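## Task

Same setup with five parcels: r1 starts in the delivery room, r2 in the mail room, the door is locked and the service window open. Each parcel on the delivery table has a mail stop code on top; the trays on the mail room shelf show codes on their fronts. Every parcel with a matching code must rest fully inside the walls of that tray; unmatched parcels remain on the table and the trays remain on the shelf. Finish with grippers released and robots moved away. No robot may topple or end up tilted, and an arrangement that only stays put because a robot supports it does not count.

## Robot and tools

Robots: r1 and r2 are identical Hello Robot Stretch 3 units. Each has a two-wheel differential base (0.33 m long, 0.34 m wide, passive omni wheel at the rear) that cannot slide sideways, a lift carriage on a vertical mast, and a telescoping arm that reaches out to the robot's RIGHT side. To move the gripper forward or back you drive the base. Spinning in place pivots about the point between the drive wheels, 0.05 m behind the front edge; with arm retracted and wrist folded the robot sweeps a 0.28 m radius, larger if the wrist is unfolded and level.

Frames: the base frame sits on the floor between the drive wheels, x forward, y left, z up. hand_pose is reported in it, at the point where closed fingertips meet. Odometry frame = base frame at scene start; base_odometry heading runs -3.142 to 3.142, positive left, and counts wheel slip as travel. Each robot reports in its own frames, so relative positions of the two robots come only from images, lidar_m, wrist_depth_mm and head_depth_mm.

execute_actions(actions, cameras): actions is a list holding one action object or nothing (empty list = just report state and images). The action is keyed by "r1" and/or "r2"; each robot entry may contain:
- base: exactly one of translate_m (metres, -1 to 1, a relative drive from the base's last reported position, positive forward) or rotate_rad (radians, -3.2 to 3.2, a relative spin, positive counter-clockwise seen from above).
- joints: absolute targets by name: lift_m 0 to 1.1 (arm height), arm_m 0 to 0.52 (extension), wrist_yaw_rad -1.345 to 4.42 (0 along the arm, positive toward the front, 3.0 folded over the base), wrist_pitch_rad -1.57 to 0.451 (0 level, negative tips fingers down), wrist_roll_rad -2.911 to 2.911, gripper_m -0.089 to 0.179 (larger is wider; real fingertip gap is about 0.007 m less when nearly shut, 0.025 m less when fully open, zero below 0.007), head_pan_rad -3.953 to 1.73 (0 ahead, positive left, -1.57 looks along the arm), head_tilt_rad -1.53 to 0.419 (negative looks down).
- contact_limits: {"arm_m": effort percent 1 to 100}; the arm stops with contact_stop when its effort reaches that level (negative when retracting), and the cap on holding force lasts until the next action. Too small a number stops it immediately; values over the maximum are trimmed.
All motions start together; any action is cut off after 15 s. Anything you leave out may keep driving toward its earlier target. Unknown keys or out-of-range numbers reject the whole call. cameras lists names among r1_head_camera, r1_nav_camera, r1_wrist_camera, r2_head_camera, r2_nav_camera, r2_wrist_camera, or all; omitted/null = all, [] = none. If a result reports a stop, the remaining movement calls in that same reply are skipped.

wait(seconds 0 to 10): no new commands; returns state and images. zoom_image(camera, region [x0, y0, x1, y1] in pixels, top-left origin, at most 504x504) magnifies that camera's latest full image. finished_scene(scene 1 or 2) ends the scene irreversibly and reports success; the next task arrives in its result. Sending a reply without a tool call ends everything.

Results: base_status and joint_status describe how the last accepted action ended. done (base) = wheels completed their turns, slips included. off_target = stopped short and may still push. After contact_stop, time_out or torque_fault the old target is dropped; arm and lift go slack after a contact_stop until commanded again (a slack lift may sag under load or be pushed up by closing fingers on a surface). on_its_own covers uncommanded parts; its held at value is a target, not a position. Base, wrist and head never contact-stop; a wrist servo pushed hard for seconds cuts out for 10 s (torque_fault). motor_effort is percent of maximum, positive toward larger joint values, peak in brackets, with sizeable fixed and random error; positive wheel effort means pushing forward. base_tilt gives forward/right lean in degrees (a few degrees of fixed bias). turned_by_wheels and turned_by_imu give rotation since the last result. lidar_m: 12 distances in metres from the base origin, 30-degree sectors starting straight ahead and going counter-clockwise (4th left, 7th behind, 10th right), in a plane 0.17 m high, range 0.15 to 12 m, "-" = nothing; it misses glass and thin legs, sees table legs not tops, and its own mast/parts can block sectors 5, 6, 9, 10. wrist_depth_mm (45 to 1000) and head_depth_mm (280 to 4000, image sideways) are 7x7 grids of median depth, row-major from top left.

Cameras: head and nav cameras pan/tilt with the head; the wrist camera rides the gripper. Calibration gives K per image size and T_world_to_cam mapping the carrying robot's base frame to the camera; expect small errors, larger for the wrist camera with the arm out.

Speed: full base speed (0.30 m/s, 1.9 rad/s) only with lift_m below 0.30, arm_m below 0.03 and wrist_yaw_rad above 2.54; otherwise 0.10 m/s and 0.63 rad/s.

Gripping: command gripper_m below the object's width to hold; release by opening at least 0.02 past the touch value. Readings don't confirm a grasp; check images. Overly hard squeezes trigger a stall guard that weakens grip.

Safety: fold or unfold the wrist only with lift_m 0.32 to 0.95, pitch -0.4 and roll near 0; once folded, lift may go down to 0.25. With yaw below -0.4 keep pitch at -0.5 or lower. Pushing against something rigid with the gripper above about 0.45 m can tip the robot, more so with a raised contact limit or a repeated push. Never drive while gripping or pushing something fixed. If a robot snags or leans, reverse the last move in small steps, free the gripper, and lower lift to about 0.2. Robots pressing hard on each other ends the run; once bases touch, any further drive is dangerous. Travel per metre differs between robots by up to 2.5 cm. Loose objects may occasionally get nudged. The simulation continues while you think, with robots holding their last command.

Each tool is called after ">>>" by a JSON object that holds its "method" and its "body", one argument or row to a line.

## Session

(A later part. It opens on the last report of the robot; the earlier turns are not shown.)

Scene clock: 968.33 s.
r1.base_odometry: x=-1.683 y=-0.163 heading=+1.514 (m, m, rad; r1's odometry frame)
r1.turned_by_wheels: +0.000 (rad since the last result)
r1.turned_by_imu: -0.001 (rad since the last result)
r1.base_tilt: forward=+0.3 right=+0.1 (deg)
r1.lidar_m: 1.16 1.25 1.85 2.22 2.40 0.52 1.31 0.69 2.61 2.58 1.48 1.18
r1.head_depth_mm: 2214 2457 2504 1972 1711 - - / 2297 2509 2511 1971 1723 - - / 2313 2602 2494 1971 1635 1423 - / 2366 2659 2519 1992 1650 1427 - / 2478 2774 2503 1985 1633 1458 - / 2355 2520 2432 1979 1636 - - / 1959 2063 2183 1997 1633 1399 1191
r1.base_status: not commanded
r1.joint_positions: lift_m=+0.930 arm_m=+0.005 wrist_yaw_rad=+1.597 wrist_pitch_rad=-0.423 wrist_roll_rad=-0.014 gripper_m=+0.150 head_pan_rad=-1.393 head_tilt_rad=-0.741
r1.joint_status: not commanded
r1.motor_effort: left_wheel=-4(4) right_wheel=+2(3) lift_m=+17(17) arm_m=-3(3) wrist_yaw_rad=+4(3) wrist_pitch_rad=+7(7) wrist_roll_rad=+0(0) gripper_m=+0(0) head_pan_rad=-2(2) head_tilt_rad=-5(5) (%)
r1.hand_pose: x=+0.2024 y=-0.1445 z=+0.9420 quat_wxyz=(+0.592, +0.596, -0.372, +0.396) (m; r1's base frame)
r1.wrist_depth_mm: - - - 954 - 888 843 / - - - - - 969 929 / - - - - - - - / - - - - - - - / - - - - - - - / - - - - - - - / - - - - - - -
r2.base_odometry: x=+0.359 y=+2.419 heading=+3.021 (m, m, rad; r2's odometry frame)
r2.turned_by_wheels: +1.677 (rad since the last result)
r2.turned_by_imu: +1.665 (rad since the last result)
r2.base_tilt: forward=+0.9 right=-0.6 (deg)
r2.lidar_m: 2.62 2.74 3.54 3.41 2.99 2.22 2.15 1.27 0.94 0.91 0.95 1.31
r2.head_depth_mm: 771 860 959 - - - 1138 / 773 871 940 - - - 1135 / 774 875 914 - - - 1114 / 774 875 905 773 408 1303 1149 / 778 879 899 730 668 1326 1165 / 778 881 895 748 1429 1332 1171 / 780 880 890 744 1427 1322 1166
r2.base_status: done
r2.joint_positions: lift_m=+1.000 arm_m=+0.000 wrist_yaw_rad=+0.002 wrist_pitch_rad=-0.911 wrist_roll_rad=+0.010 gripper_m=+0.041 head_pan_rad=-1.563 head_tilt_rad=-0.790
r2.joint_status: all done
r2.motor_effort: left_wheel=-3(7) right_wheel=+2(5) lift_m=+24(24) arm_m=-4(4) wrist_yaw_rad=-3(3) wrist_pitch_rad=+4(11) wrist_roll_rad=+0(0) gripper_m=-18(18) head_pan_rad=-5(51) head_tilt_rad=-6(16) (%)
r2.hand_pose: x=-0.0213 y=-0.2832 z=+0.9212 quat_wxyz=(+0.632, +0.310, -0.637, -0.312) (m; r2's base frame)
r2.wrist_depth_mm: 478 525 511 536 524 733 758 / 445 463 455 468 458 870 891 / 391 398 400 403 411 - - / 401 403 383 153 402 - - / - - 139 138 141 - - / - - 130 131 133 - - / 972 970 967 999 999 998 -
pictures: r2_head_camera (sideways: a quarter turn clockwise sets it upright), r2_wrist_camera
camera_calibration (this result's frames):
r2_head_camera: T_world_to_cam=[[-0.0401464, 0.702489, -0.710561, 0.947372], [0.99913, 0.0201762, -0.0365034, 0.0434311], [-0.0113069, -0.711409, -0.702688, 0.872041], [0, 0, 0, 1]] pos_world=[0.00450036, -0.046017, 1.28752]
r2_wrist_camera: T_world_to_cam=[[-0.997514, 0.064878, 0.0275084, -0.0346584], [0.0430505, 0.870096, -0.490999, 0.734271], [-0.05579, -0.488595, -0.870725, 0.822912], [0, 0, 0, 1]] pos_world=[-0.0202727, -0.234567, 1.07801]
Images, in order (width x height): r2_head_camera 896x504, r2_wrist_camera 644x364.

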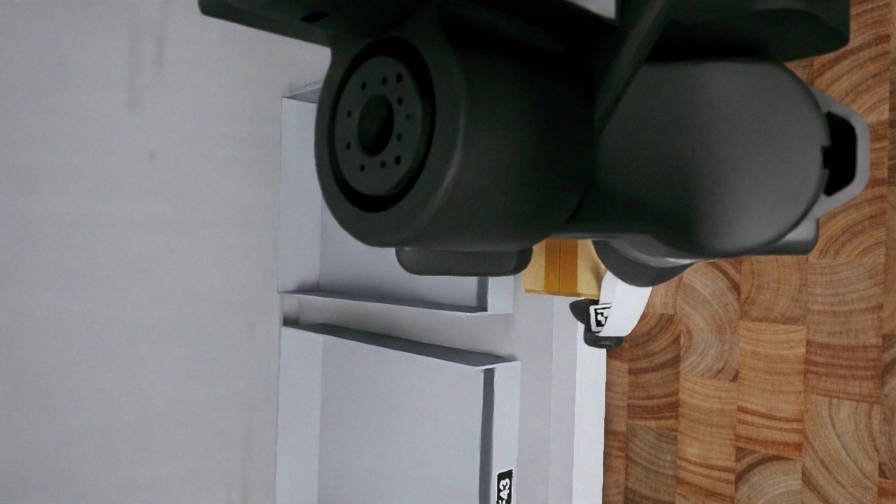

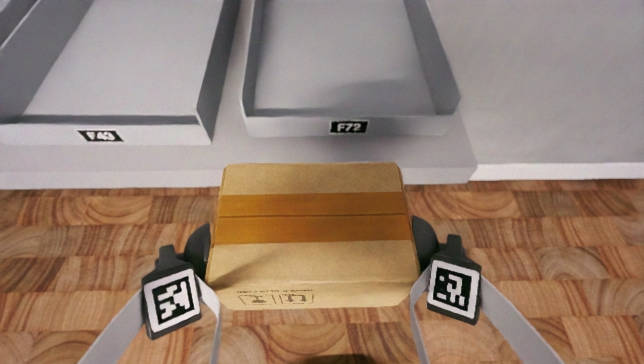

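>>> {"method": "execute_actions", "body": {
  "actions": [
    {"r2": {"base": {"translate_m": -0.045}, "joints": {"arm_m": 0.34}}}
  ],
  "cameras": ["r2_head_camera", "r2_wrist_camera"]
}}

Scene clock: 984.70 s.
r1.base_odometry: x=-1.683 y=-0.163 heading=+1.514 (m, m, rad; r1's odometry frame)
r1.turned_by_wheels: +0.000 (rad since the last result)
r1.turned_by_imu: -0.001 (rad since the last result)
r1.base_tilt: forward=+0.3 right=+0.1 (deg)
r1.lidar_m: 1.16 1.25 1.85 2.21 2.39 0.52 1.32 0.69 2.60 2.57 1.48 1.17
r1.head_depth_mm: 2217 2464 2527 1980 1724 - - / 2287 2528 2487 1969 1728 - - / 2324 2612 2504 1968 1626 1419 - / 2385 2677 2503 1969 1637 1420 - / 2472 2756 2526 1967 1638 1459 - / 2360 2532 2432 1985 1646 - - / 1961 2065 2192 1991 1628 1403 1192
r1.base_status: not commanded
r1.joint_positions: lift_m=+0.930 arm_m=+0.005 wrist_yaw_rad=+1.597 wrist_pitch_rad=-0.423 wrist_roll_rad=-0.014 gripper_m=+0.150 head_pan_rad=-1.393 head_tilt_rad=-0.741
r1.joint_status: not commanded
r1.motor_effort: left_wheel=-3(3) right_wheel=+3(3) lift_m=+17(17) arm_m=-3(3) wrist_yaw_rad=+4(3) wrist_pitch_rad=+8(7) wrist_roll_rad=+0(0) gripper_m=+0(0) head_pan_rad=-2(2) head_tilt_rad=-6(6) (%)
r1.hand_pose: x=+0.2024 y=-0.1445 z=+0.9420 quat_wxyz=(+0.592, +0.596, -0.372, +0.396) (m; r1's base frame)
r1.wrist_depth_mm: - - - - - 883 862 / - - - - - 976 952 / - - - - - - - / - - - - - - - / - - - - - - - / - - - - - - - / - - - - - - -
r2.base_odometry: x=+0.403 y=+2.414 heading=+3.021 (m, m, rad; r2's odometry frame)
r2.turned_by_wheels: +0.000 (rad since the last result)
r2.turned_by_imu: +0.002 (rad since the last result)
r2.base_tilt: forward=+0.8 right=-0.7 (deg)
r2.lidar_m: 2.66 2.79 3.52 3.41 2.93 2.17 2.11 1.27 0.94 0.91 0.95 1.31
r2.head_depth_mm: - 887 994 1169 1403 1333 1178 / - 889 960 735 685 1340 1170 / - 889 875 754 683 1341 1170 / 772 861 845 751 681 1335 1167 / 777 877 898 729 679 1328 1170 / 777 880 884 731 678 1327 1165 / 779 882 891 745 1432 1325 1164
r2.base_status: done
r2.joint_positions: lift_m=+1.000 arm_m=+0.340 wrist_yaw_rad=+0.001 wrist_pitch_rad=-0.912 wrist_roll_rad=+0.010 gripper_m=+0.041 head_pan_rad=-1.563 head_tilt_rad=-0.790
r2.joint_status: all done
r2.motor_effort: left_wheel=-3(7) right_wheel=+2(3) lift_m=+24(24) arm_m=+3(4) wrist_yaw_rad=-2(3) wrist_pitch_rad=+4(4) wrist_roll_rad=+0(1) gripper_m=-18(18) head_pan_rad=-4(5) head_tilt_rad=-4(4) (%)
r2.hand_pose: x=-0.0214 y=-0.6225 z=+0.9211 quat_wxyz=(+0.632, +0.310, -0.637, -0.313) (m; r2's base frame)
r2.wrist_depth_mm: 347 349 353 353 364 362 366 / 407 410 401 406 410 429 434 / 378 378 395 398 401 524 532 / 365 360 310 152 329 676 688 / 335 320 139 138 142 941 974 / 306 276 130 131 133 - - / 285 258 288 289 290 279 998
pictures: r2_head_camera (sideways: a quarter turn clockwise sets it upright), r2_wrist_camera
camera_calibration (this result's frames):
r2_head_camera: T_world_to_cam=[[-0.0399995, 0.702607, -0.710453, 0.94723], [0.999134, 0.0199717, -0.0365015, 0.0434286], [-0.0114573, -0.711297, -0.702798, 0.872186], [0, 0, 0, 1]] pos_world=[0.00449066, -0.0460145, 1.28752]
r2_wrist_camera: T_world_to_cam=[[-0.997454, 0.0657681, 0.0275572, -0.0122546], [0.0438439, 0.870413, -0.490366, 1.02913], [-0.0562366, -0.48791, -0.871081, 0.657756], [0, 0, 0, 1]] pos_world=[-0.0203543, -0.574034, 1.07795]
Images, in order (width x height): r2_head_camera 896x504, r2_wrist_camera 644x364.

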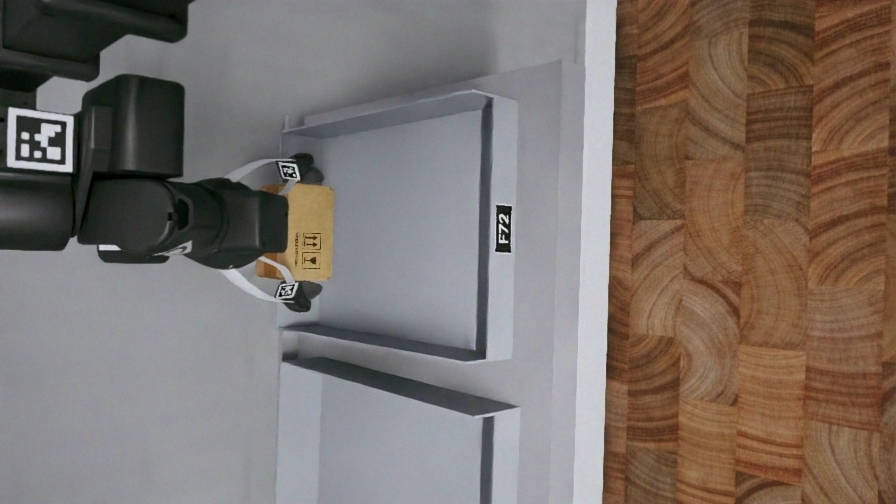

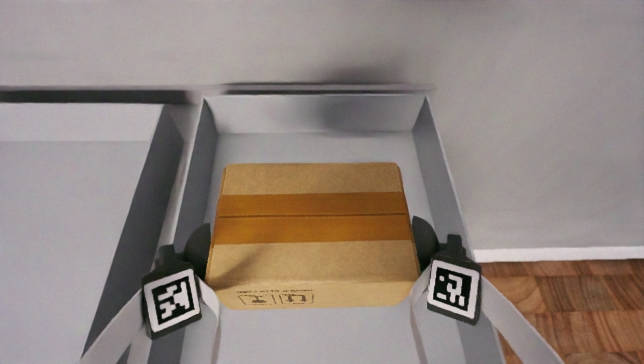

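>>> {"method": "execute_actions", "body": {
  "actions": [
    {"r2": {"base": {"translate_m": -0.012}, "joints": {"arm_m": 0.36, "lift_m": 0.885}}}
  ],
  "cameras": ["r2_head_camera", "r2_wrist_camera"]
}}

Scene clock: 997.13 s.
r1.base_odometry: x=-1.683 y=-0.163 heading=+1.514 (m, m, rad; r1's odometry frame)
r1.turned_by_wheels: +0.000 (rad since the last result)
r1.turned_by_imu: -0.001 (rad since the last result)
r1.base_tilt: forward=+0.3 right=+0.1 (deg)
r1.lidar_m: 1.16 1.25 1.85 2.21 2.39 0.52 1.31 0.69 2.61 2.57 1.48 1.17
r1.head_depth_mm: 2203 2475 2496 1966 1718 - - / 2273 2552 2505 1973 1727 - - / 2327 2616 2519 1997 1630 1427 - / 2394 2672 2501 1985 1628 1422 - / 2456 2762 2534 1996 1636 1454 - / 2371 2543 2436 1972 1634 - - / 1964 2055 2195 1990 1644 1398 1201
r1.base_status: not commanded
r1.joint_positions: lift_m=+0.930 arm_m=+0.005 wrist_yaw_rad=+1.597 wrist_pitch_rad=-0.423 wrist_roll_rad=-0.014 gripper_m=+0.150 head_pan_rad=-1.393 head_tilt_rad=-0.741
r1.joint_status: not commanded
r1.motor_effort: left_wheel=-4(4) right_wheel=+3(3) lift_m=+18(17) arm_m=-3(3) wrist_yaw_rad=+3(4) wrist_pitch_rad=+8(8) wrist_roll_rad=+0(0) gripper_m=+0(0) head_pan_rad=-3(2) head_tilt_rad=-5(5) (%)
r1.hand_pose: x=+0.2024 y=-0.1445 z=+0.9420 quat_wxyz=(+0.592, +0.596, -0.372, +0.396) (m; r1's base frame)
r1.wrist_depth_mm: - - - 969 - 905 875 / - - - - - 954 946 / - - - - - - - / - - - - - - - / - - - - - - - / - - - - - - - / - - - - - - -
r2.base_odometry: x=+0.415 y=+2.412 heading=+3.021 (m, m, rad; r2's odometry frame)
r2.turned_by_wheels: +0.000 (rad since the last result)
r2.turned_by_imu: +0.001 (rad since the last result)
r2.base_tilt: forward=+0.9 right=-0.6 (deg)
r2.lidar_m: 2.67 2.80 3.53 3.41 2.91 2.16 2.10 1.26 0.94 0.91 0.95 1.31
r2.head_depth_mm: 769 854 - - 1428 1341 1178 / 771 825 977 739 684 1340 1179 / 773 - - 753 680 1336 1175 / 774 860 902 740 680 1330 1169 / 775 876 898 749 678 1332 1165 / 778 876 895 712 676 1324 1163 / 779 880 888 744 1423 1322 1161
r2.base_status: done
r2.joint_positions: lift_m=+0.885 arm_m=+0.360 wrist_yaw_rad=+0.001 wrist_pitch_rad=-0.912 wrist_roll_rad=+0.010 gripper_m=+0.041 head_pan_rad=-1.563 head_tilt_rad=-0.790
r2.joint_status: all done
r2.motor_effort: left_wheel=-3(7) right_wheel=+1(3) lift_m=+19(21) arm_m=+4(3) wrist_yaw_rad=-1(2) wrist_pitch_rad=+4(4) wrist_roll_rad=+0(0) gripper_m=-17(18) head_pan_rad=-3(3) head_tilt_rad=-4(5) (%)
r2.hand_pose: x=-0.0214 y=-0.6425 z=+0.8065 quat_wxyz=(+0.632, +0.310, -0.637, -0.313) (m; r2's base frame)
r2.wrist_depth_mm: 244 262 263 266 268 334 343 / 230 259 289 294 292 378 408 / 207 238 264 267 268 230 500 / 181 228 229 153 238 215 642 / 170 212 139 138 142 201 846 / 165 198 130 131 133 189 962 / 160 181 184 186 186 184 152
pictures: r2_head_camera (sideways: a quarter turn clockwise sets it upright), r2_wrist_camera
camera_calibration (this result's frames):
r2_head_camera: T_world_to_cam=[[-0.0399998, 0.702607, -0.710453, 0.94723], [0.999134, 0.0199721, -0.0365015, 0.0434286], [-0.011457, -0.711297, -0.702798, 0.872186], [0, 0, 0, 1]] pos_world=[0.00449068, -0.0460145, 1.28752]
r2_wrist_camera: T_world_to_cam=[[-0.997454, 0.0657627, 0.0275708, -0.00779705], [0.0438438, 0.870512, -0.490191, 0.990194], [-0.056237, -0.487734, -0.871179, 0.548337], [0, 0, 0, 1]] pos_world=[-0.0203543, -0.59402, 0.963299]
Images, in order (width x height): r2_head_camera 896x504, r2_wrist_camera 644x364.

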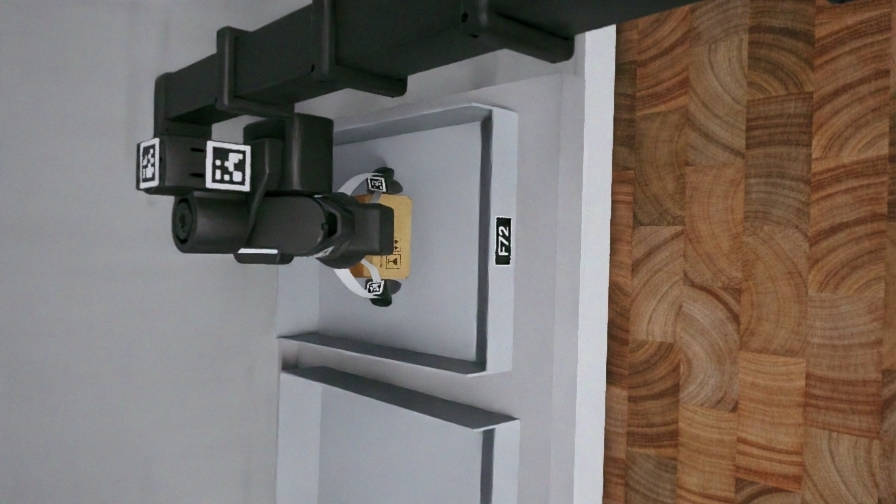

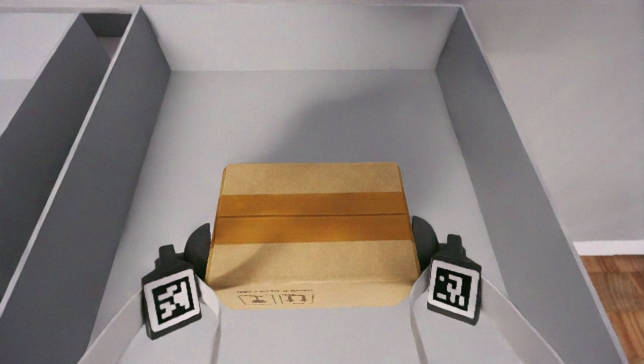

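>>> {"method": "execute_actions", "body": {
  "actions": [
    {"r2": {"joints": {"lift_m": 0.865}}}
  ],
  "cameras": ["r2_wrist_camera"]
}}

Scene clock: 1003.17 s.
r1.base_odometry: x=-1.683 y=-0.163 heading=+1.514 (m, m, rad; r1's odometry frame)
r1.turned_by_wheels: +0.000 (rad since the last result)
r1.turned_by_imu: -0.001 (rad since the last result)
r1.base_tilt: forward=+0.3 right=+0.1 (deg)
r1.lidar_m: 1.16 1.25 1.85 2.21 2.39 0.52 1.32 0.69 2.60 2.57 1.48 1.17
r1.head_depth_mm: 2239 2466 2509 1972 1721 - - / 2245 2529 2508 1995 1719 - - / 2322 2578 2518 1966 1634 1416 - / 2385 2658 2522 1977 1633 1417 - / 2425 2755 2524 1977 1632 1459 - / 2361 2517 2438 1992 1650 - - / 1956 2070 2193 1978 1650 1392 1197
r1.base_status: not commanded
r1.joint_positions: lift_m=+0.930 arm_m=+0.005 wrist_yaw_rad=+1.597 wrist_pitch_rad=-0.423 wrist_roll_rad=-0.014 gripper_m=+0.150 head_pan_rad=-1.393 head_tilt_rad=-0.741
r1.joint_status: not commanded
r1.motor_effort: left_wheel=-3(3) right_wheel=+3(3) lift_m=+18(17) arm_m=-3(3) wrist_yaw_rad=+4(3) wrist_pitch_rad=+7(8) wrist_roll_rad=+0(0) gripper_m=+0(0) head_pan_rad=-2(3) head_tilt_rad=-5(5) (%)
r1.hand_pose: x=+0.2024 y=-0.1445 z=+0.9420 quat_wxyz=(+0.592, +0.596, -0.372, +0.396) (m; r1's base frame)
r1.wrist_depth_mm: - - - 972 - 892 861 / - - - - - 950 935 / - - - - - - - / - - - - - - - / - - - - - - - / - - - - - - - / - - - - - - -
r2.base_odometry: x=+0.415 y=+2.412 heading=+3.021 (m, m, rad; r2's odometry frame)
r2.turned_by_wheels: +0.000 (rad since the last result)
r2.turned_by_imu: +0.001 (rad since the last result)
r2.base_tilt: forward=+0.9 right=-0.7 (deg)
r2.lidar_m: 2.68 2.80 3.52 3.41 2.91 2.17 2.09 1.26 0.94 0.91 0.94 1.32
r2.head_depth_mm: 769 870 964 - - 1310 1177 / 770 841 940 736 683 1336 1174 / 772 842 - 751 682 1336 1175 / 774 859 899 733 680 1330 1172 / 775 878 896 749 677 1328 1168 / 778 877 892 710 676 1330 1160 / 778 878 891 743 1435 1328 1164
r2.base_status: not commanded
r2.joint_positions: lift_m=+0.865 arm_m=+0.360 wrist_yaw_rad=+0.001 wrist_pitch_rad=-0.912 wrist_roll_rad=+0.010 gripper_m=+0.041 head_pan_rad=-1.563 head_tilt_rad=-0.790
r2.joint_status: all done
r2.motor_effort: left_wheel=-3(2) right_wheel=+2(2) lift_m=+19(16) arm_m=+3(4) wrist_yaw_rad=-1(1) wrist_pitch_rad=+4(4) wrist_roll_rad=+0(0) gripper_m=-18(18) head_pan_rad=-4(3) head_tilt_rad=-6(4) (%)
r2.hand_pose: x=-0.0214 y=-0.6425 z=+0.7865 quat_wxyz=(+0.632, +0.310, -0.637, -0.313) (m; r2's base frame)
r2.wrist_depth_mm: 219 243 263 266 269 321 345 / 198 239 267 268 271 230 407 / 172 227 238 241 243 199 498 / 166 209 206 152 214 200 607 / 166 194 139 138 142 194 158 / 165 180 130 131 133 178 137 / 160 163 166 168 168 169 138
pictures: r2_wrist_camera
camera_calibration (this result's frames):
r2_wrist_camera: T_world_to_cam=[[-0.997454, 0.0657621, 0.0275726, -0.00724772], [0.0438439, 0.870525, -0.490167, 0.980372], [-0.0562371, -0.48771, -0.871192, 0.530937], [0, 0, 0, 1]] pos_world=[-0.0203543, -0.594019, 0.943294]
Images, in order (width x height): r2_wrist_camera 644x364.

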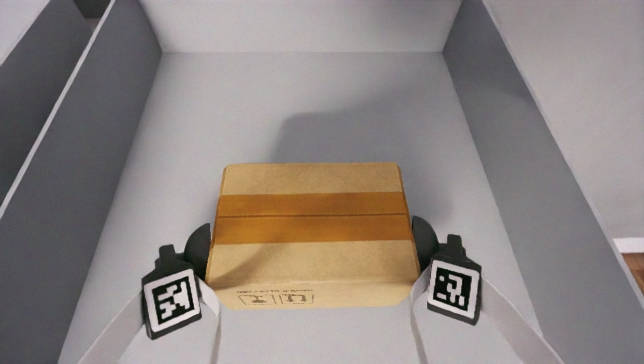

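>>> {"method": "execute_actions", "body": {
  "actions": [
    {"r2": {"joints": {"lift_m": 0.861}}}
  ],
  "cameras": []
}}

>>> {"method": "execute_actions", "body": {
  "actions": [
    {"r2": {"joints": {"gripper_m": 0.15}}}
  ],
  "cameras": ["r2_head_camera", "r2_wrist_camera"]
}}

Scene clock: 1006.60 s.
r1.base_odometry: x=-1.683 y=-0.163 heading=+1.514 (m, m, rad; r1's odometry frame)
r1.turned_by_wheels: +0.000 (rad since the last result)
r1.turned_by_imu: +0.000 (rad since the last result)
r1.base_tilt: forward=+0.3 right=+0.1 (deg)
r1.lidar_m: 1.16 1.25 1.84 2.21 2.39 0.52 1.32 0.69 2.60 2.57 1.48 1.17
r1.head_depth_mm: 2213 2475 2489 1969 1716 - - / 2264 2544 2522 1972 1698 - - / 2352 2589 2524 1983 1629 1431 - / 2390 2688 2518 1985 1648 1421 - / 2441 2757 2501 1988 1639 1457 - / 2350 2515 2449 1991 1627 - - / 1980 2076 2171 1980 1638 1398 1200
r1.base_status: not commanded
r1.joint_positions: lift_m=+0.930 arm_m=+0.005 wrist_yaw_rad=+1.597 wrist_pitch_rad=-0.423 wrist_roll_rad=-0.014 gripper_m=+0.150 head_pan_rad=-1.393 head_tilt_rad=-0.741
r1.joint_status: not commanded
r1.motor_effort: left_wheel=-4(4) right_wheel=+3(3) lift_m=+17(17) arm_m=-3(3) wrist_yaw_rad=+3(3) wrist_pitch_rad=+7(8) wrist_roll_rad=+0(0) gripper_m=+0(0) head_pan_rad=-2(2) head_tilt_rad=-6(5) (%)
r1.hand_pose: x=+0.2024 y=-0.1445 z=+0.9420 quat_wxyz=(+0.592, +0.596, -0.372, +0.396) (m; r1's base frame)
r1.wrist_depth_mm: - - - 956 - 894 879 / - - - - - 950 953 / - - - - - - - / - - - - - - - / - - - - - - - / - - - - - - - / - - - - - - -
r2.base_odometry: x=+0.415 y=+2.412 heading=+3.021 (m, m, rad; r2's odometry frame)
r2.turned_by_wheels: +0.000 (rad since the last result)
r2.turned_by_imu: +0.001 (rad since the last result)
r2.base_tilt: forward=+0.7 right=-0.7 (deg)
r2.lidar_m: 2.68 2.80 3.53 3.42 2.91 2.16 2.09 1.26 0.94 0.91 0.95 1.31
r2.head_depth_mm: 769 869 974 - - 1326 1179 / 773 841 - 734 683 1340 1175 / 772 839 - 745 682 1342 1168 / 775 859 909 732 680 1328 1169 / 776 875 894 748 679 1327 1166 / 776 877 892 712 675 1324 1164 / 779 878 891 743 1429 1318 1161
r2.base_status: not commanded
r2.joint_positions: lift_m=+0.861 arm_m=+0.360 wrist_yaw_rad=+0.001 wrist_pitch_rad=-0.912 wrist_roll_rad=+0.010 gripper_m=+0.041 head_pan_rad=-1.563 head_tilt_rad=-0.790
r2.joint_status: all done
r2.motor_effort: left_wheel=-3(3) right_wheel=+2(2) lift_m=+18(18) arm_m=+4(3) wrist_yaw_rad=-2(1) wrist_pitch_rad=+4(4) wrist_roll_rad=+0(0) gripper_m=-18(17) head_pan_rad=-4(2) head_tilt_rad=-5(4) (%)
r2.hand_pose: x=-0.0214 y=-0.6425 z=+0.7825 quat_wxyz=(+0.632, +0.310, -0.637, -0.313) (m; r2's base frame)
r2.wrist_depth_mm: 218 241 262 265 268 320 346 / 197 239 262 264 268 213 410 / 171 222 234 235 238 199 482 / 166 205 201 152 211 201 578 / 166 190 139 138 141 189 151 / 165 177 130 131 133 178 138 / 159 160 163 164 165 165 137
pictures: none
No camera images: the call's "cameras" was empty. Leave "cameras" out to get every camera's image.

Scene clock: 1008.20 s.
r1.base_odometry: x=-1.683 y=-0.163 heading=+1.514 (m, m, rad; r1's odometry frame)
r1.turned_by_wheels: +0.000 (rad since the last result)
r1.turned_by_imu: +0.000 (rad since the last result)
r1.base_tilt: forward=+0.3 right=+0.0 (deg)
r1.lidar_m: 1.16 1.25 1.84 2.21 2.39 0.52 1.31 0.69 2.60 2.57 1.48 1.17
r1.head_depth_mm: 2230 2461 2501 1960 1721 - - / 2256 2531 2491 1989 1719 - - / 2318 2598 2503 1967 1635 1423 - / 2380 2688 2539 1972 1637 1422 - / 2438 2754 2498 1985 1640 1450 - / 2382 2525 2437 1996 1639 - - / 1976 2060 2177 1977 1636 1393 1197
r1.base_status: not commanded
r1.joint_positions: lift_m=+0.930 arm_m=+0.005 wrist_yaw_rad=+1.597 wrist_pitch_rad=-0.423 wrist_roll_rad=-0.014 gripper_m=+0.150 head_pan_rad=-1.393 head_tilt_rad=-0.741
r1.joint_status: not commanded
r1.motor_effort: left_wheel=-4(4) right_wheel=+3(3) lift_m=+18(17) arm_m=-3(3) wrist_yaw_rad=+4(4) wrist_pitch_rad=+7(7) wrist_roll_rad=+0(0) gripper_m=+0(0) head_pan_rad=-2(2) head_tilt_rad=-5(4) (%)
r1.hand_pose: x=+0.2024 y=-0.1445 z=+0.9420 quat_wxyz=(+0.592, +0.596, -0.372, +0.396) (m; r1's base frame)
r1.wrist_depth_mm: - - - 988 - 888 860 / - - - - - 914 942 / - - - - - - - / - - - - - - - / - - - - - - - / - - - - - - - / - - - - - - -
r2.base_odometry: x=+0.415 y=+2.412 heading=+3.021 (m, m, rad; r2's odometry frame)
r2.turned_by_wheels: +0.000 (rad since the last result)
r2.turned_by_imu: +0.000 (rad since the last result)
r2.base_tilt: forward=+1.0 right=-0.8 (deg)
r2.lidar_m: 2.67 2.80 3.52 3.42 2.91 2.16 2.09 1.27 0.94 0.91 0.95 1.31
r2.head_depth_mm: 770 868 973 - - 1331 1176 / 771 840 - 735 684 1340 1177 / 772 840 - 732 683 1333 1172 / 774 860 904 732 680 1331 1175 / 776 878 896 748 678 1333 1171 / 775 879 892 712 678 1326 1164 / 779 878 892 747 1435 1328 1163
r2.base_status: not commanded
r2.joint_positions: lift_m=+0.861 arm_m=+0.360 wrist_yaw_rad=+0.001 wrist_pitch_rad=-0.912 wrist_roll_rad=+0.010 gripper_m=+0.150 head_pan_rad=-1.563 head_tilt_rad=-0.790
r2.joint_status: all done
r2.motor_effort: left_wheel=-3(2) right_wheel=+2(2) lift_m=+18(18) arm_m=+4(4) wrist_yaw_rad=-2(1) wrist_pitch_rad=+4(4) wrist_roll_rad=+0(0) gripper_m=+1(83) head_pan_rad=-4(3) head_tilt_rad=-5(4) (%)
r2.hand_pose: x=-0.0214 y=-0.6425 z=+0.7825 quat_wxyz=(+0.632, +0.310, -0.637, -0.313) (m; r2's base frame)
r2.wrist_depth_mm: 218 240 262 267 267 320 344 / 198 238 262 263 268 213 407 / 172 223 233 236 238 200 481 / 166 206 202 153 211 200 578 / 166 192 142 140 189 188 151 / 161 - 150 135 173 - 138 / - 160 163 164 166 164 129
pictures: r2_head_camera (sideways: a quarter turn clockwise sets it upright), r2_wrist_camera
camera_calibration (this result's frames):
r2_head_camera: T_world_to_cam=[[-0.0399996, 0.702607, -0.710453, 0.94723], [0.999134, 0.0199718, -0.0365015, 0.0434286], [-0.0114572, -0.711297, -0.702798, 0.872186], [0, 0, 0, 1]] pos_world=[0.00449067, -0.0460145, 1.28752]
r2_wrist_camera: T_world_to_cam=[[-0.997454, 0.0657643, 0.0275771, -0.00714093], [0.0438474, 0.870557, -0.49011, 0.978376], [-0.0562392, -0.487653, -0.871224, 0.527521], [0, 0, 0, 1]] pos_world=[-0.0203547, -0.594015, 0.939298]
Images, in order (width x height): r2_head_camera 896x504, r2_wrist_camera 644x364.

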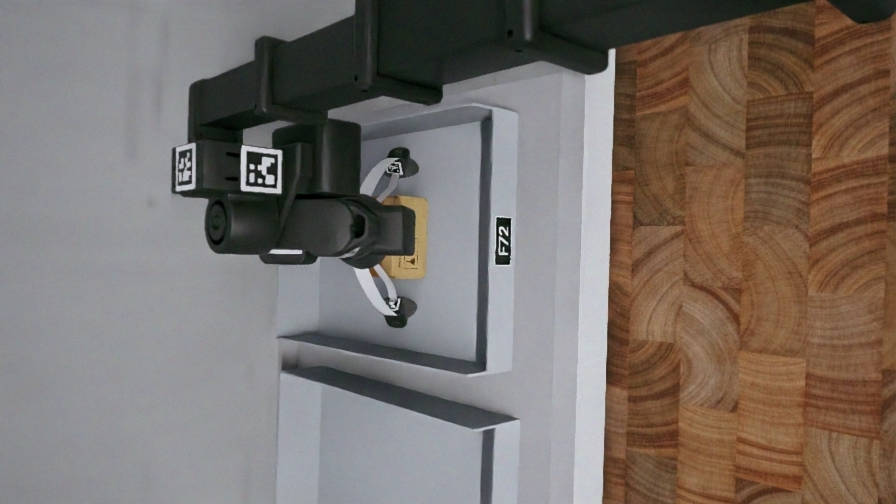

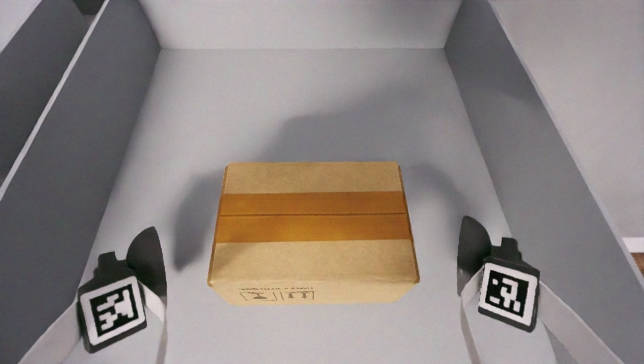

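>>> {"method": "execute_actions", "body": {
  "actions": [
    {"r2": {"joints": {"lift_m": 0.96, "arm_m": 0.0}}}
  ],
  "cameras": ["r2_head_camera", "r2_wrist_camera", "r2_nav_camera"]
}}

Scene clock: 1016.67 s.
r1.base_odometry: x=-1.683 y=-0.163 heading=+1.514 (m, m, rad; r1's odometry frame)
r1.turned_by_wheels: +0.000 (rad since the last result)
r1.turned_by_imu: -0.001 (rad since the last result)
r1.base_tilt: forward=+0.3 right=+0.0 (deg)
r1.lidar_m: 1.16 1.25 1.84 2.21 2.39 0.52 1.32 0.69 2.60 2.57 1.48 1.17
r1.head_depth_mm: 2222 2455 2504 1967 1724 - - / 2265 2514 2507 1966 1717 - - / 2342 2609 2499 1982 1626 1427 - / 2384 2673 2484 2003 1639 1426 - / 2451 2742 2487 1973 1634 1443 - / 2374 2505 2401 1984 1632 - - / 1983 2063 2197 1973 1649 1400 1198
r1.base_status: not commanded
r1.joint_positions: lift_m=+0.930 arm_m=+0.005 wrist_yaw_rad=+1.597 wrist_pitch_rad=-0.423 wrist_roll_rad=-0.014 gripper_m=+0.150 head_pan_rad=-1.393 head_tilt_rad=-0.741
r1.joint_status: not commanded
r1.motor_effort: left_wheel=-4(4) right_wheel=+3(3) lift_m=+17(17) arm_m=-3(3) wrist_yaw_rad=+3(4) wrist_pitch_rad=+7(8) wrist_roll_rad=+0(0) gripper_m=+0(0) head_pan_rad=-2(2) head_tilt_rad=-5(6) (%)
r1.hand_pose: x=+0.2024 y=-0.1445 z=+0.9420 quat_wxyz=(+0.592, +0.596, -0.372, +0.396) (m; r1's base frame)
r1.wrist_depth_mm: - - - 953 - 882 849 / - - - - - 996 920 / - - - - - - - / - - - - - - - / - - - - - - - / - - - - - - - / - - - - - - -
r2.base_odometry: x=+0.415 y=+2.412 heading=+3.021 (m, m, rad; r2's odometry frame)
r2.turned_by_wheels: +0.000 (rad since the last result)
r2.turned_by_imu: +0.002 (rad since the last result)
r2.base_tilt: forward=+0.9 right=-0.7 (deg)
r2.lidar_m: 2.67 2.79 3.52 3.41 2.91 2.16 2.09 1.26 0.94 0.91 0.95 1.31
r2.head_depth_mm: 770 870 998 - - - - / 771 870 959 798 - - - / 774 872 904 775 - - - / 775 874 901 751 1453 - 1149 / 775 875 895 750 677 1302 1167 / 778 879 892 711 677 1324 1166 / 779 877 890 744 1428 1324 1167
r2.base_status: not commanded
r2.joint_positions: lift_m=+0.960 arm_m=+0.000 wrist_yaw_rad=+0.001 wrist_pitch_rad=-0.912 wrist_roll_rad=+0.010 gripper_m=+0.150 head_pan_rad=-1.563 head_tilt_rad=-0.790
r2.joint_status: all done
r2.motor_effort: left_wheel=-3(2) right_wheel=+1(2) lift_m=+24(25) arm_m=-4(6) wrist_yaw_rad=-2(3) wrist_pitch_rad=+4(4) wrist_roll_rad=+0(0) gripper_m=+2(1) head_pan_rad=-3(3) head_tilt_rad=-4(5) (%)
r2.hand_pose: x=-0.0214 y=-0.2830 z=+0.8811 quat_wxyz=(+0.632, +0.310, -0.637, -0.313) (m; r2's base frame)
r2.wrist_depth_mm: 454 436 453 430 685 738 728 / 397 385 404 413 414 869 877 / 351 354 368 368 379 - - / - - - - - - - / - - - - - - - / - - - - - - - / 933 928 966 944 961 951 984
pictures: r2_head_camera (sideways: a quarter turn clockwise sets it upright), r2_nav_camera (sideways: a quarter turn counterclockwise sets it upright), r2_wrist_camera
camera_calibration (this result's frames):
r2_head_camera: T_world_to_cam=[[-0.0399979, 0.702611, -0.710449, 0.947225], [0.999134, 0.0199695, -0.0365015, 0.0434285], [-0.011459, -0.711294, -0.702802, 0.872191], [0, 0, 0, 1]] pos_world=[0.00449055, -0.0460144, 1.28752]
r2_nav_camera: T_world_to_cam=[[-0.0154082, -0.725965, 0.687559, -0.848407], [-0.999854, 0.00610645, -0.0159591, 0.072347], [0.00738722, -0.687704, -0.725953, 0.896226], [0, 0, 0, 1]] pos_world=[0.0526434, -0.0000173917, 1.2351]
r2_wrist_camera: T_world_to_cam=[[-0.997454, 0.0657644, 0.0275771, -0.0335034], [0.0438475, 0.870557, -0.49011, 0.713759], [-0.0562392, -0.487653, -0.871224, 0.788772], [0, 0, 0, 1]] pos_world=[-0.0203547, -0.234517, 1.03794]
Images, in order (width x height): r2_head_camera 896x504, r2_nav_camera 672x504, r2_wrist_camera 644x364.

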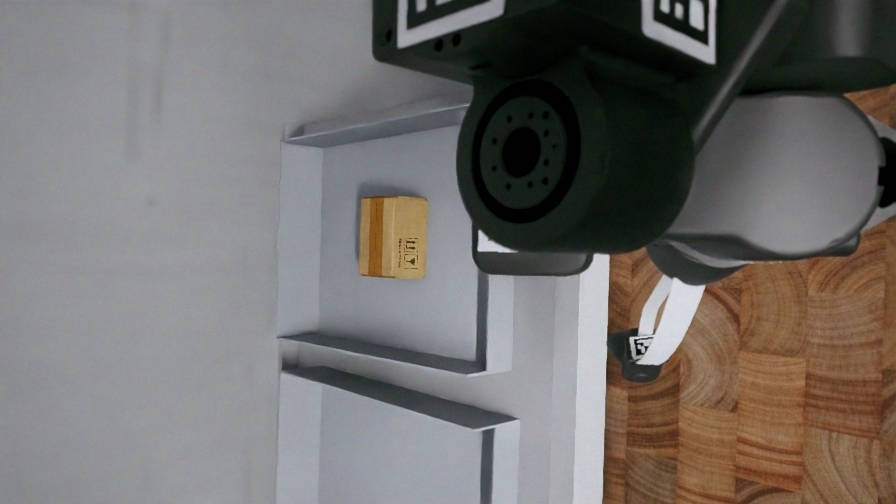

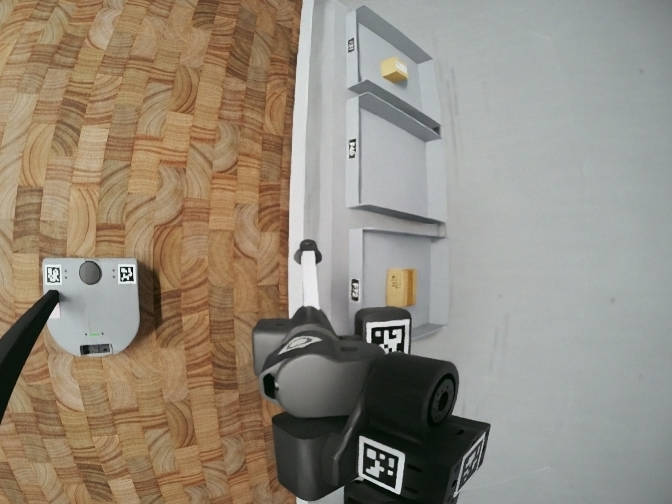

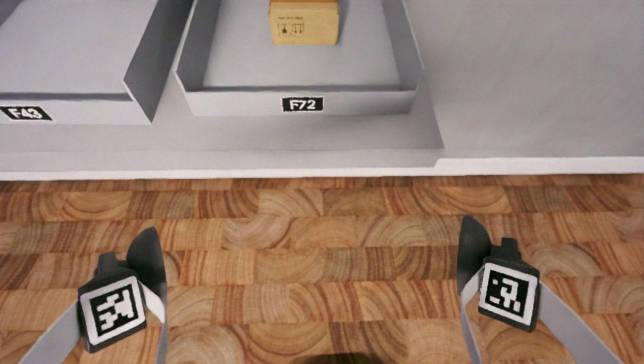

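>>> {"method": "execute_actions", "body": {
  "actions": [
    {"r2": {"joints": {"wrist_yaw_rad": 1.5, "head_tilt_rad": -0.6}}, "r1": {"joints": {"head_pan_rad": -3.1, "head_tilt_rad": -0.65}}}
  ],
  "cameras": ["r1_head_camera", "r1_nav_camera", "r2_nav_camera", "r2_head_camera"]
}}

Scene clock: 1024.57 s.
r1.base_odometry: x=-1.683 y=-0.163 heading=+1.514 (m, m, rad; r1's odometry frame)
r1.turned_by_wheels: +0.000 (rad since the last result)
r1.turned_by_imu: -0.001 (rad since the last result)
r1.base_tilt: forward=+0.3 right=+0.1 (deg)
r1.lidar_m: 1.16 1.25 1.85 2.21 2.39 0.52 1.32 0.69 2.60 2.57 1.48 1.18
r1.head_depth_mm: 2748 3006 2553 998 - - - / 2786 1771 1195 984 - - - / 2831 1775 1188 971 - - - / 2798 1809 1206 871 721 1478 - / 2871 1649 1205 904 725 1514 - / 2924 3156 1210 908 745 1522 - / 2985 3354 1212 909 746 1451 -
r1.base_status: not commanded
r1.joint_positions: lift_m=+0.930 arm_m=+0.005 wrist_yaw_rad=+1.597 wrist_pitch_rad=-0.423 wrist_roll_rad=-0.014 gripper_m=+0.150 head_pan_rad=-3.093 head_tilt_rad=-0.656
r1.joint_status: all done
r1.motor_effort: left_wheel=-4(3) right_wheel=+3(3) lift_m=+17(17) arm_m=-3(3) wrist_yaw_rad=+4(4) wrist_pitch_rad=+7(7) wrist_roll_rad=+0(0) gripper_m=+0(0) head_pan_rad=-2(32) head_tilt_rad=+2(12) (%)
r1.hand_pose: x=+0.2024 y=-0.1445 z=+0.9420 quat_wxyz=(+0.592, +0.596, -0.372, +0.396) (m; r1's base frame)
r1.wrist_depth_mm: - - - 965 - 887 848 / - - - - - 977 918 / - - - - - - - / - - - - - - - / - - - - - - - / - - - - - - - / - - - - - - -
r2.base_odometry: x=+0.415 y=+2.412 heading=+3.021 (m, m, rad; r2's odometry frame)
r2.turned_by_wheels: +0.000 (rad since the last result)
r2.turned_by_imu: +0.001 (rad since the last result)
r2.base_tilt: forward=+0.8 right=-0.6 (deg)
r2.lidar_m: 2.68 2.80 3.53 3.42 2.92 2.16 2.09 1.27 0.93 0.91 0.95 1.31
r2.head_depth_mm: 749 817 903 1011 - - - / 746 819 904 995 795 - - / 749 819 907 932 764 - - / 749 823 909 931 750 654 1304 / 750 824 913 926 752 653 1302 / 751 823 913 921 709 652 1323 / 752 826 915 917 746 649 -
r2.base_status: not commanded
r2.joint_positions: lift_m=+0.960 arm_m=+0.000 wrist_yaw_rad=+1.497 wrist_pitch_rad=-0.912 wrist_roll_rad=+0.010 gripper_m=+0.150 head_pan_rad=-1.563 head_tilt_rad=-0.606
r2.joint_status: all done
r2.motor_effort: left_wheel=-3(3) right_wheel=+2(1) lift_m=+24(24) arm_m=-4(4) wrist_yaw_rad=+3(3) wrist_pitch_rad=+4(4) wrist_roll_rad=+1(0) gripper_m=+1(1) head_pan_rad=-4(4) head_tilt_rad=+3(18) (%)
r2.hand_pose: x=+0.1160 y=-0.1556 z=+0.8811 quat_wxyz=(+0.676, +0.661, -0.256, +0.200) (m; r2's base frame)
r2.wrist_depth_mm: - - - - - 465 426 / - - - - - 446 414 / - - - - - - 367 / - - - - - - 340 / - - - - - - 325 / - - - - - - 834 / 949 932 947 949 966 969 794
pictures: r1_head_camera (sideways: a quarter turn clockwise sets it upright), r1_nav_camera (sideways: a quarter turn counterclockwise sets it upright), r2_head_camera (sideways: a quarter turn clockwise sets it upright), r2_nav_camera (sideways: a quarter turn counterclockwise sets it upright)
camera_calibration (this result's frames):
r1_head_camera: T_world_to_cam=[[0.596986, -0.0023945, -0.802248, 1.0663], [0.0167411, -0.999741, 0.0154417, -0.0151828], [-0.802077, -0.022649, -0.596791, 0.736363], [0, 0, 0, 1]] pos_world=[-0.0456924, 0.00405227, 1.29513]
r1_nav_camera: T_world_to_cam=[[-0.595888, -0.0583409, 0.800946, -0.997099], [-0.0881611, 0.996082, 0.00696459, 0.0442818], [-0.798214, -0.0664622, -0.598696, 0.741652], [0, 0, 0, 1]] pos_world=[0.00174209, -0.0529883, 1.24234]
r2_head_camera: T_world_to_cam=[[-0.0389217, 0.56087, -0.826988, 1.09912], [0.999186, 0.0130845, -0.038152, 0.045586], [-0.0105776, -0.8278, -0.560923, 0.687627], [0, 0, 0, 1]] pos_world=[0.00450431, -0.0478448, 1.29641]
r2_nav_camera: T_world_to_cam=[[-0.0164556, -0.588022, 0.808677, -1.00626], [-0.99983, 0.00296039, -0.0181927, 0.0752589], [0.00830374, -0.808839, -0.587971, 0.71674], [0, 0, 0, 1]] pos_world=[0.0527358, -0.0122001, 1.23653]
Images, in order (width x height): r1_head_camera 896x504, r1_nav_camera 672x504, r2_head_camera 896x504, r2_nav_camera 672x504.

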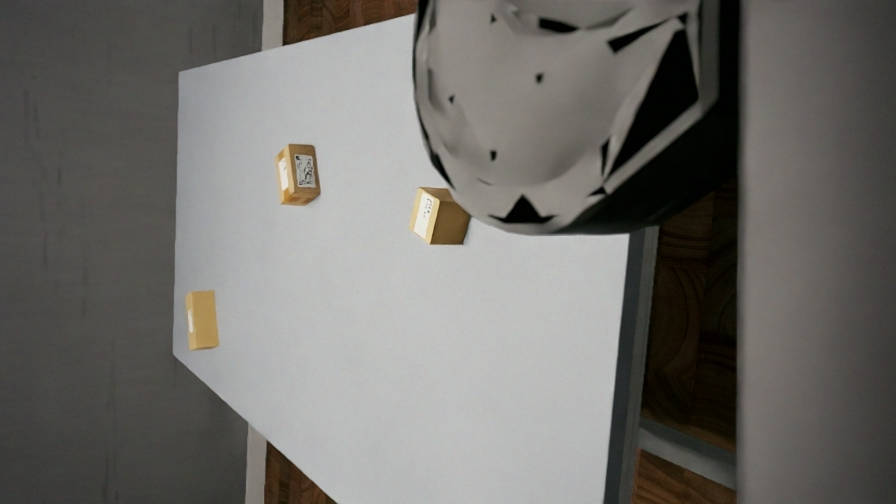

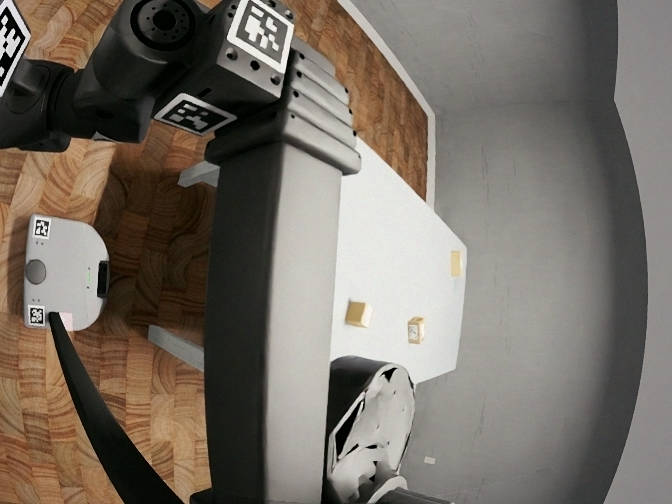

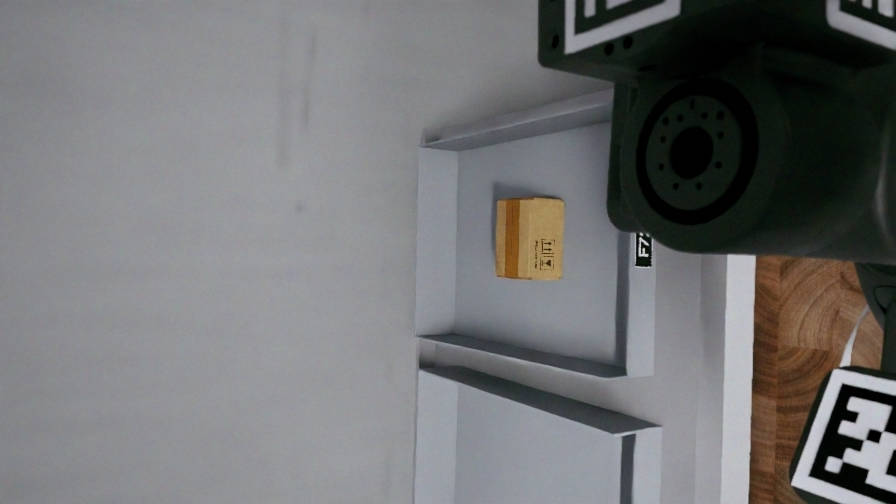

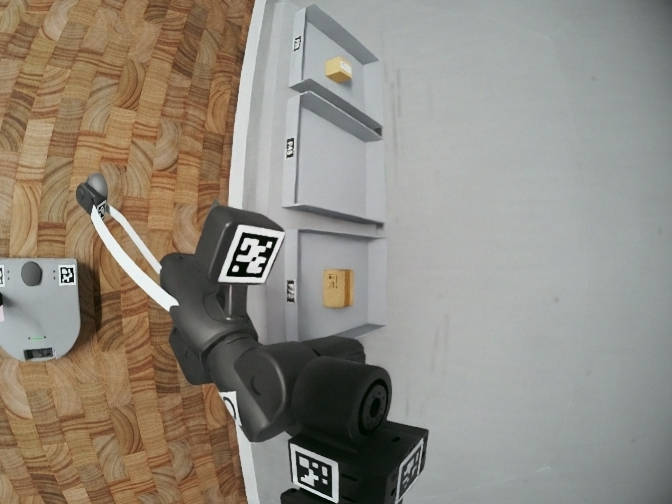

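>>> {"method": "finished_scene", "body": {
  "scene": 2
}}

The scene is finished: the task was done.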